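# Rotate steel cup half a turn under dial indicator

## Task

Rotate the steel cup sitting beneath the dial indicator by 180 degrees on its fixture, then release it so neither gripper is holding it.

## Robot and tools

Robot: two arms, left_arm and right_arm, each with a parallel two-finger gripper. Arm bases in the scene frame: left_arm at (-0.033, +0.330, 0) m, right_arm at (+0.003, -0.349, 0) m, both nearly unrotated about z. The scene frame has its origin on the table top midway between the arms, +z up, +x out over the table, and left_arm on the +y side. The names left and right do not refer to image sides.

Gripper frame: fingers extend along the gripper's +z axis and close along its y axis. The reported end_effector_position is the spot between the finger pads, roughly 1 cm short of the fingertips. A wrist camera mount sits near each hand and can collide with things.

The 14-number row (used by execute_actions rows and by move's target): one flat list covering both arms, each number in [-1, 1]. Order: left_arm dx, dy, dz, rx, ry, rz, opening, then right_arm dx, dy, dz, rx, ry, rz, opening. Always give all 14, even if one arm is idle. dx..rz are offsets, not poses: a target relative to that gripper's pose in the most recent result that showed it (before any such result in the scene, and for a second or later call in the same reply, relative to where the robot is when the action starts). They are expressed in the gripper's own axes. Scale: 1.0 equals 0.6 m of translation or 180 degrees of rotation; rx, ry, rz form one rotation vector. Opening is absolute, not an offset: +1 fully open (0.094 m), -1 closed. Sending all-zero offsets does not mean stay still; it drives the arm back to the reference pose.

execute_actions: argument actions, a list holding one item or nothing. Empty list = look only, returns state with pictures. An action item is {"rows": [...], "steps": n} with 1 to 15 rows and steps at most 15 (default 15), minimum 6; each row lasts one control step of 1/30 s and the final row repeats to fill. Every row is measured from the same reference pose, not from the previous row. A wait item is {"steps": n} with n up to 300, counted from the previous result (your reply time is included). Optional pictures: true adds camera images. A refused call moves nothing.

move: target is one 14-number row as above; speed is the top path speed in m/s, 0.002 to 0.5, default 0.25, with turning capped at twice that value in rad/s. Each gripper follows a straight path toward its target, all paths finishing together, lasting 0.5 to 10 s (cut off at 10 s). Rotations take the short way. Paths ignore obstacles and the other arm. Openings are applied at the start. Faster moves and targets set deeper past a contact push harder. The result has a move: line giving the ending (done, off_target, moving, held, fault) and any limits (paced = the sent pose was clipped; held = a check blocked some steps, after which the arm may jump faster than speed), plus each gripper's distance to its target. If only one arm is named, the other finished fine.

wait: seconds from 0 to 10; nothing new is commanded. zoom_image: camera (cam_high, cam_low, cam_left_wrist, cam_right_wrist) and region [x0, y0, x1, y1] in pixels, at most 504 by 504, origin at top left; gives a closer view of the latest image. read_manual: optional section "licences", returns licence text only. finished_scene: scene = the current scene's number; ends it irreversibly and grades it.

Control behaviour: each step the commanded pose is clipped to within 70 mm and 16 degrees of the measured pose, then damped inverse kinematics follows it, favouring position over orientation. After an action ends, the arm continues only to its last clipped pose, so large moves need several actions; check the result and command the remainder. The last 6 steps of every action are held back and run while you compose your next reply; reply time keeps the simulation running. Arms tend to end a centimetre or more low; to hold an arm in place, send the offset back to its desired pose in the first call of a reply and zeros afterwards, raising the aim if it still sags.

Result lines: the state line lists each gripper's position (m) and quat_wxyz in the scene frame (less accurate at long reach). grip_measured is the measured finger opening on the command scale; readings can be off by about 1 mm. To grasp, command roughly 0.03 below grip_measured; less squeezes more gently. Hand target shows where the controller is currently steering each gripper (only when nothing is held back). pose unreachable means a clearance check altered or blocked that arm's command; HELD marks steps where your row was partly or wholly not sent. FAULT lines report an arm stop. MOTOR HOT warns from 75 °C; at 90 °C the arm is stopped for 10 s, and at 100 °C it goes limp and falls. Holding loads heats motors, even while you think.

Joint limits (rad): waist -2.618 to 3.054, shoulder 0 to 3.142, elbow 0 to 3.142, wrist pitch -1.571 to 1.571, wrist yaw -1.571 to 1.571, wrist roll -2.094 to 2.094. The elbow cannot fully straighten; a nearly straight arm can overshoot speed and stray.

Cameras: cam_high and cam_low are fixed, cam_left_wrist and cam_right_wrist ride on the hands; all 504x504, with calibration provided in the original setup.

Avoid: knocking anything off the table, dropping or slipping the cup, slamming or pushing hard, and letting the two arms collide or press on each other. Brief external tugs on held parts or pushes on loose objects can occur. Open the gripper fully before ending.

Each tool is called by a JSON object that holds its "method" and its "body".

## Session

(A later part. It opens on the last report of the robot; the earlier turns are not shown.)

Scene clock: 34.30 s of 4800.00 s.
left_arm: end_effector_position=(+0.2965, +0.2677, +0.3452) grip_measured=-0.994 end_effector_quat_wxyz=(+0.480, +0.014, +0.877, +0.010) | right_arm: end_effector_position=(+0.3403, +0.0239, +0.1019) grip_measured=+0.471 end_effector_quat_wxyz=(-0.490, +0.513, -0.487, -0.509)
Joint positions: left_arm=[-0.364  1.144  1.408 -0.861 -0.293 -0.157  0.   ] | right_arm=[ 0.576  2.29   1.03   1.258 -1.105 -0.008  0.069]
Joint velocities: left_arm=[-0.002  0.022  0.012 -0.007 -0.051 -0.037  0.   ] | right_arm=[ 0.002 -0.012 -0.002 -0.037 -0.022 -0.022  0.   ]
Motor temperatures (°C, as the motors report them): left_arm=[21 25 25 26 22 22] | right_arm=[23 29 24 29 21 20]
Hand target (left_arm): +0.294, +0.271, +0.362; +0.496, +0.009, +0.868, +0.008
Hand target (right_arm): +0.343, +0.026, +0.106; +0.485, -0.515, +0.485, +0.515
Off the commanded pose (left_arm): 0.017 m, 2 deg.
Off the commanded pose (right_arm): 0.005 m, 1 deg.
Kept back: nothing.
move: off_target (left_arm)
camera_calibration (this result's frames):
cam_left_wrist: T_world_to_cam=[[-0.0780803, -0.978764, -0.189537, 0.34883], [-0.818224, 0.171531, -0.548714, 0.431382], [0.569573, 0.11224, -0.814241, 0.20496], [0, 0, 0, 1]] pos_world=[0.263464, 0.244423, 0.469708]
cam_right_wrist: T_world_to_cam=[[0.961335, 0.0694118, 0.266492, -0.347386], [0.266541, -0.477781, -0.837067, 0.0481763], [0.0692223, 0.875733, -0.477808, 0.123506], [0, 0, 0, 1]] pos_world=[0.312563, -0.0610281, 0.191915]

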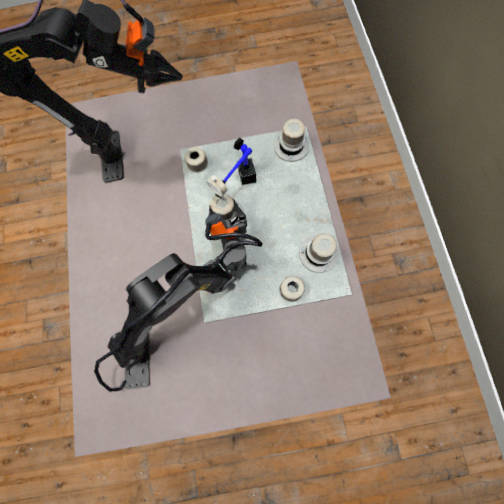

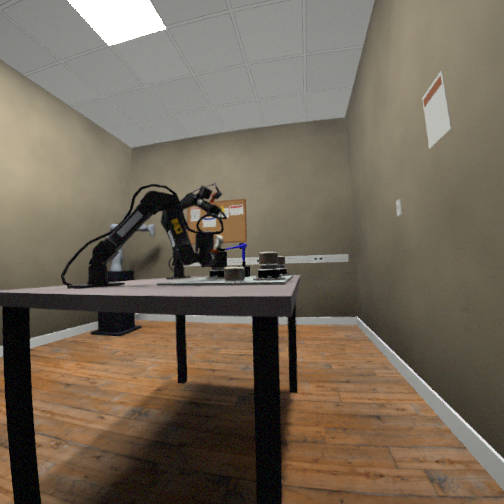

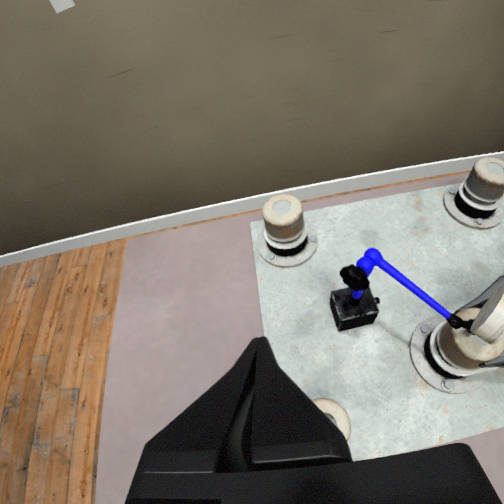

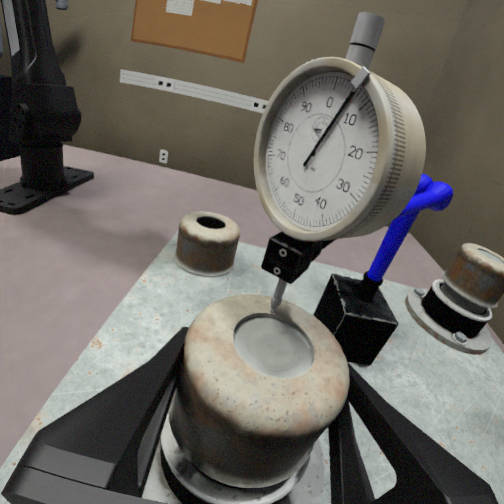

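{"method": "move", "body": {"target": [-0.021,0.0058,-0.018,0,-0.0116,-0.003,-1,-0.012,0,-0.1,0,0,0,1], "speed": 0.15}}

Scene clock: 35.77 s of 4800.00 s.
left_arm: end_effector_position=(+0.2965, +0.2677, +0.3452) grip_measured=-0.994 end_effector_quat_wxyz=(+0.480, +0.014, +0.877, +0.010) | right_arm: end_effector_position=(+0.3473, -0.0343, +0.0966) grip_measured=+1.000 end_effector_quat_wxyz=(-0.478, +0.504, -0.504, -0.513)
Joint positions: left_arm=[-0.364  1.144  1.408 -0.861 -0.293 -0.157  0.   ] | right_arm=[ 0.434  2.248  0.934  1.265 -1.237 -0.01   0.094]
Joint velocities: left_arm=[ 0.007  0.007 -0.007 -0.051 -0.007  0.051 -0.   ] | right_arm=[-0.002  0.012 -0.017 -0.022 -0.066  0.154  0.   ]
Motor temperatures (°C, as the motors report them): left_arm=[21 25 25 26 22 22] | right_arm=[23 29 24 29 21 20]
Hand target (left_arm): +0.294, +0.271, +0.362; +0.496, +0.009, +0.868, +0.008
Hand target (right_arm): +0.344, -0.036, +0.109; +0.490, -0.513, +0.488, +0.509
Off the commanded pose (left_arm): 0.017 m, 2 deg.
Off the commanded pose (right_arm): 0.013 m, 3 deg.
Kept back: nothing.
move: off_target (left_arm, right_arm)
camera_calibration (this result's frames):
cam_left_wrist: T_world_to_cam=[[-0.0780803, -0.978764, -0.189537, 0.34883], [-0.818224, 0.171531, -0.548714, 0.431382], [0.569573, 0.11224, -0.814241, 0.20496], [0, 0, 0, 1]] pos_world=[0.263464, 0.244423, 0.469708]
cam_right_wrist: T_world_to_cam=[[0.972164, 0.0634823, 0.225536, -0.348627], [0.226972, -0.494026, -0.839299, 0.0274504], [0.0581402, 0.867127, -0.494683, 0.176589], [0, 0, 0, 1]] pos_world=[0.322426, -0.117432, 0.189023]

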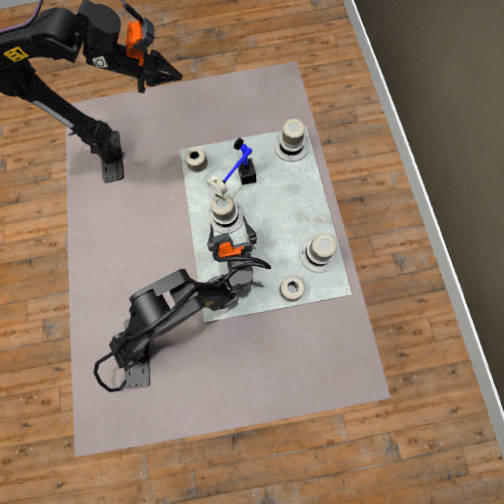

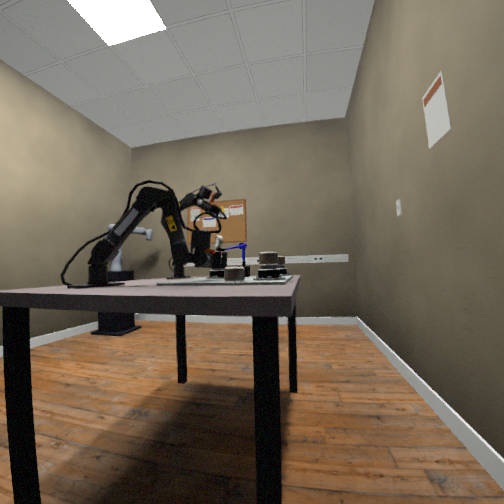

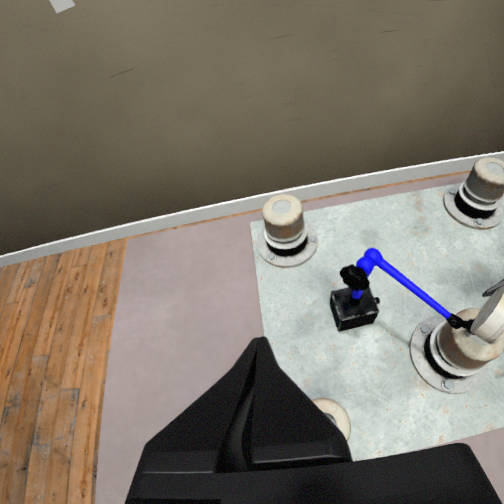

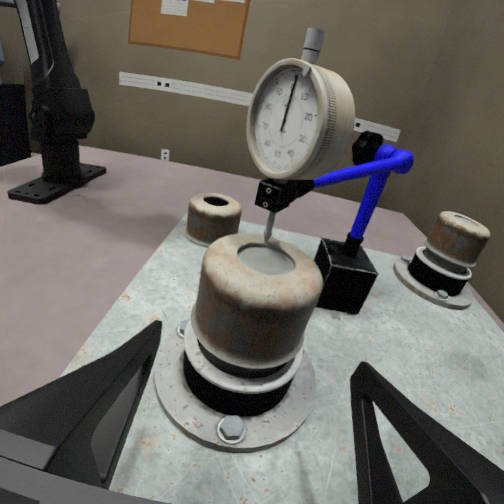

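{"method": "zoom_image", "body": {"camera": "cam_right_wrist", "region": [170, 40, 390, 420]}}

Region (170, 40, 390, 420) of cam_right_wrist's 504x504 image, scaled by 1.326, with more detail than that image has; it fills the left 292 columns of this view, and the rest is white.

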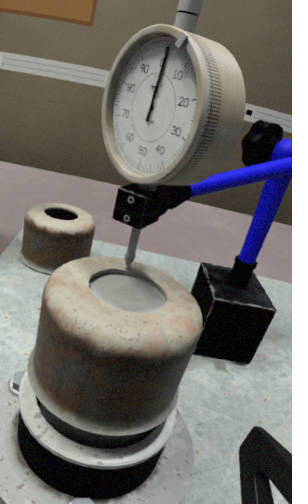

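{"method": "zoom_image", "body": {"camera": "cam_right_wrist", "region": [235, 50, 365, 190]}}

Region (235, 50, 365, 190) of cam_right_wrist's 504x504 image, scaled by 3.600, with more detail than that image has; it fills the left 468 columns of this view, and the rest is white.

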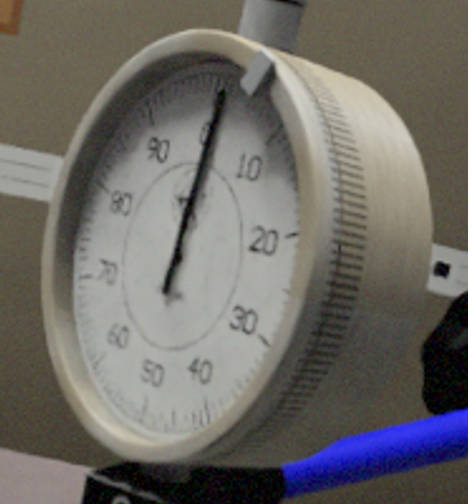

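{"method": "zoom_image", "body": {"camera": "cam_right_wrist", "region": [180, 215, 340, 375]}}

{"method": "zoom_image", "body": {"camera": "cam_left_wrist", "region": [404, 280, 504, 400]}}

Region (180, 215, 340, 375) of cam_right_wrist's 504x504 image, scaled by 3.150, with more detail than that image has.

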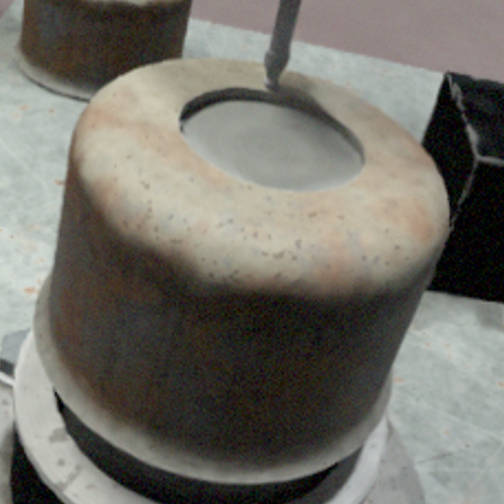

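Region (404, 280, 504, 400) of cam_left_wrist's 504x504 image, scaled by 4.200, with more detail than that image has.

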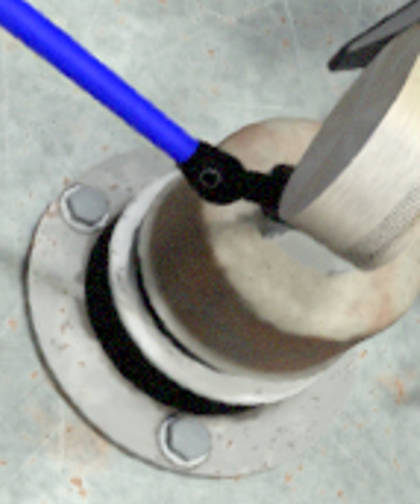

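{"method": "finished_scene", "body": {"scene": 2}}

The scene is finished: the task was done.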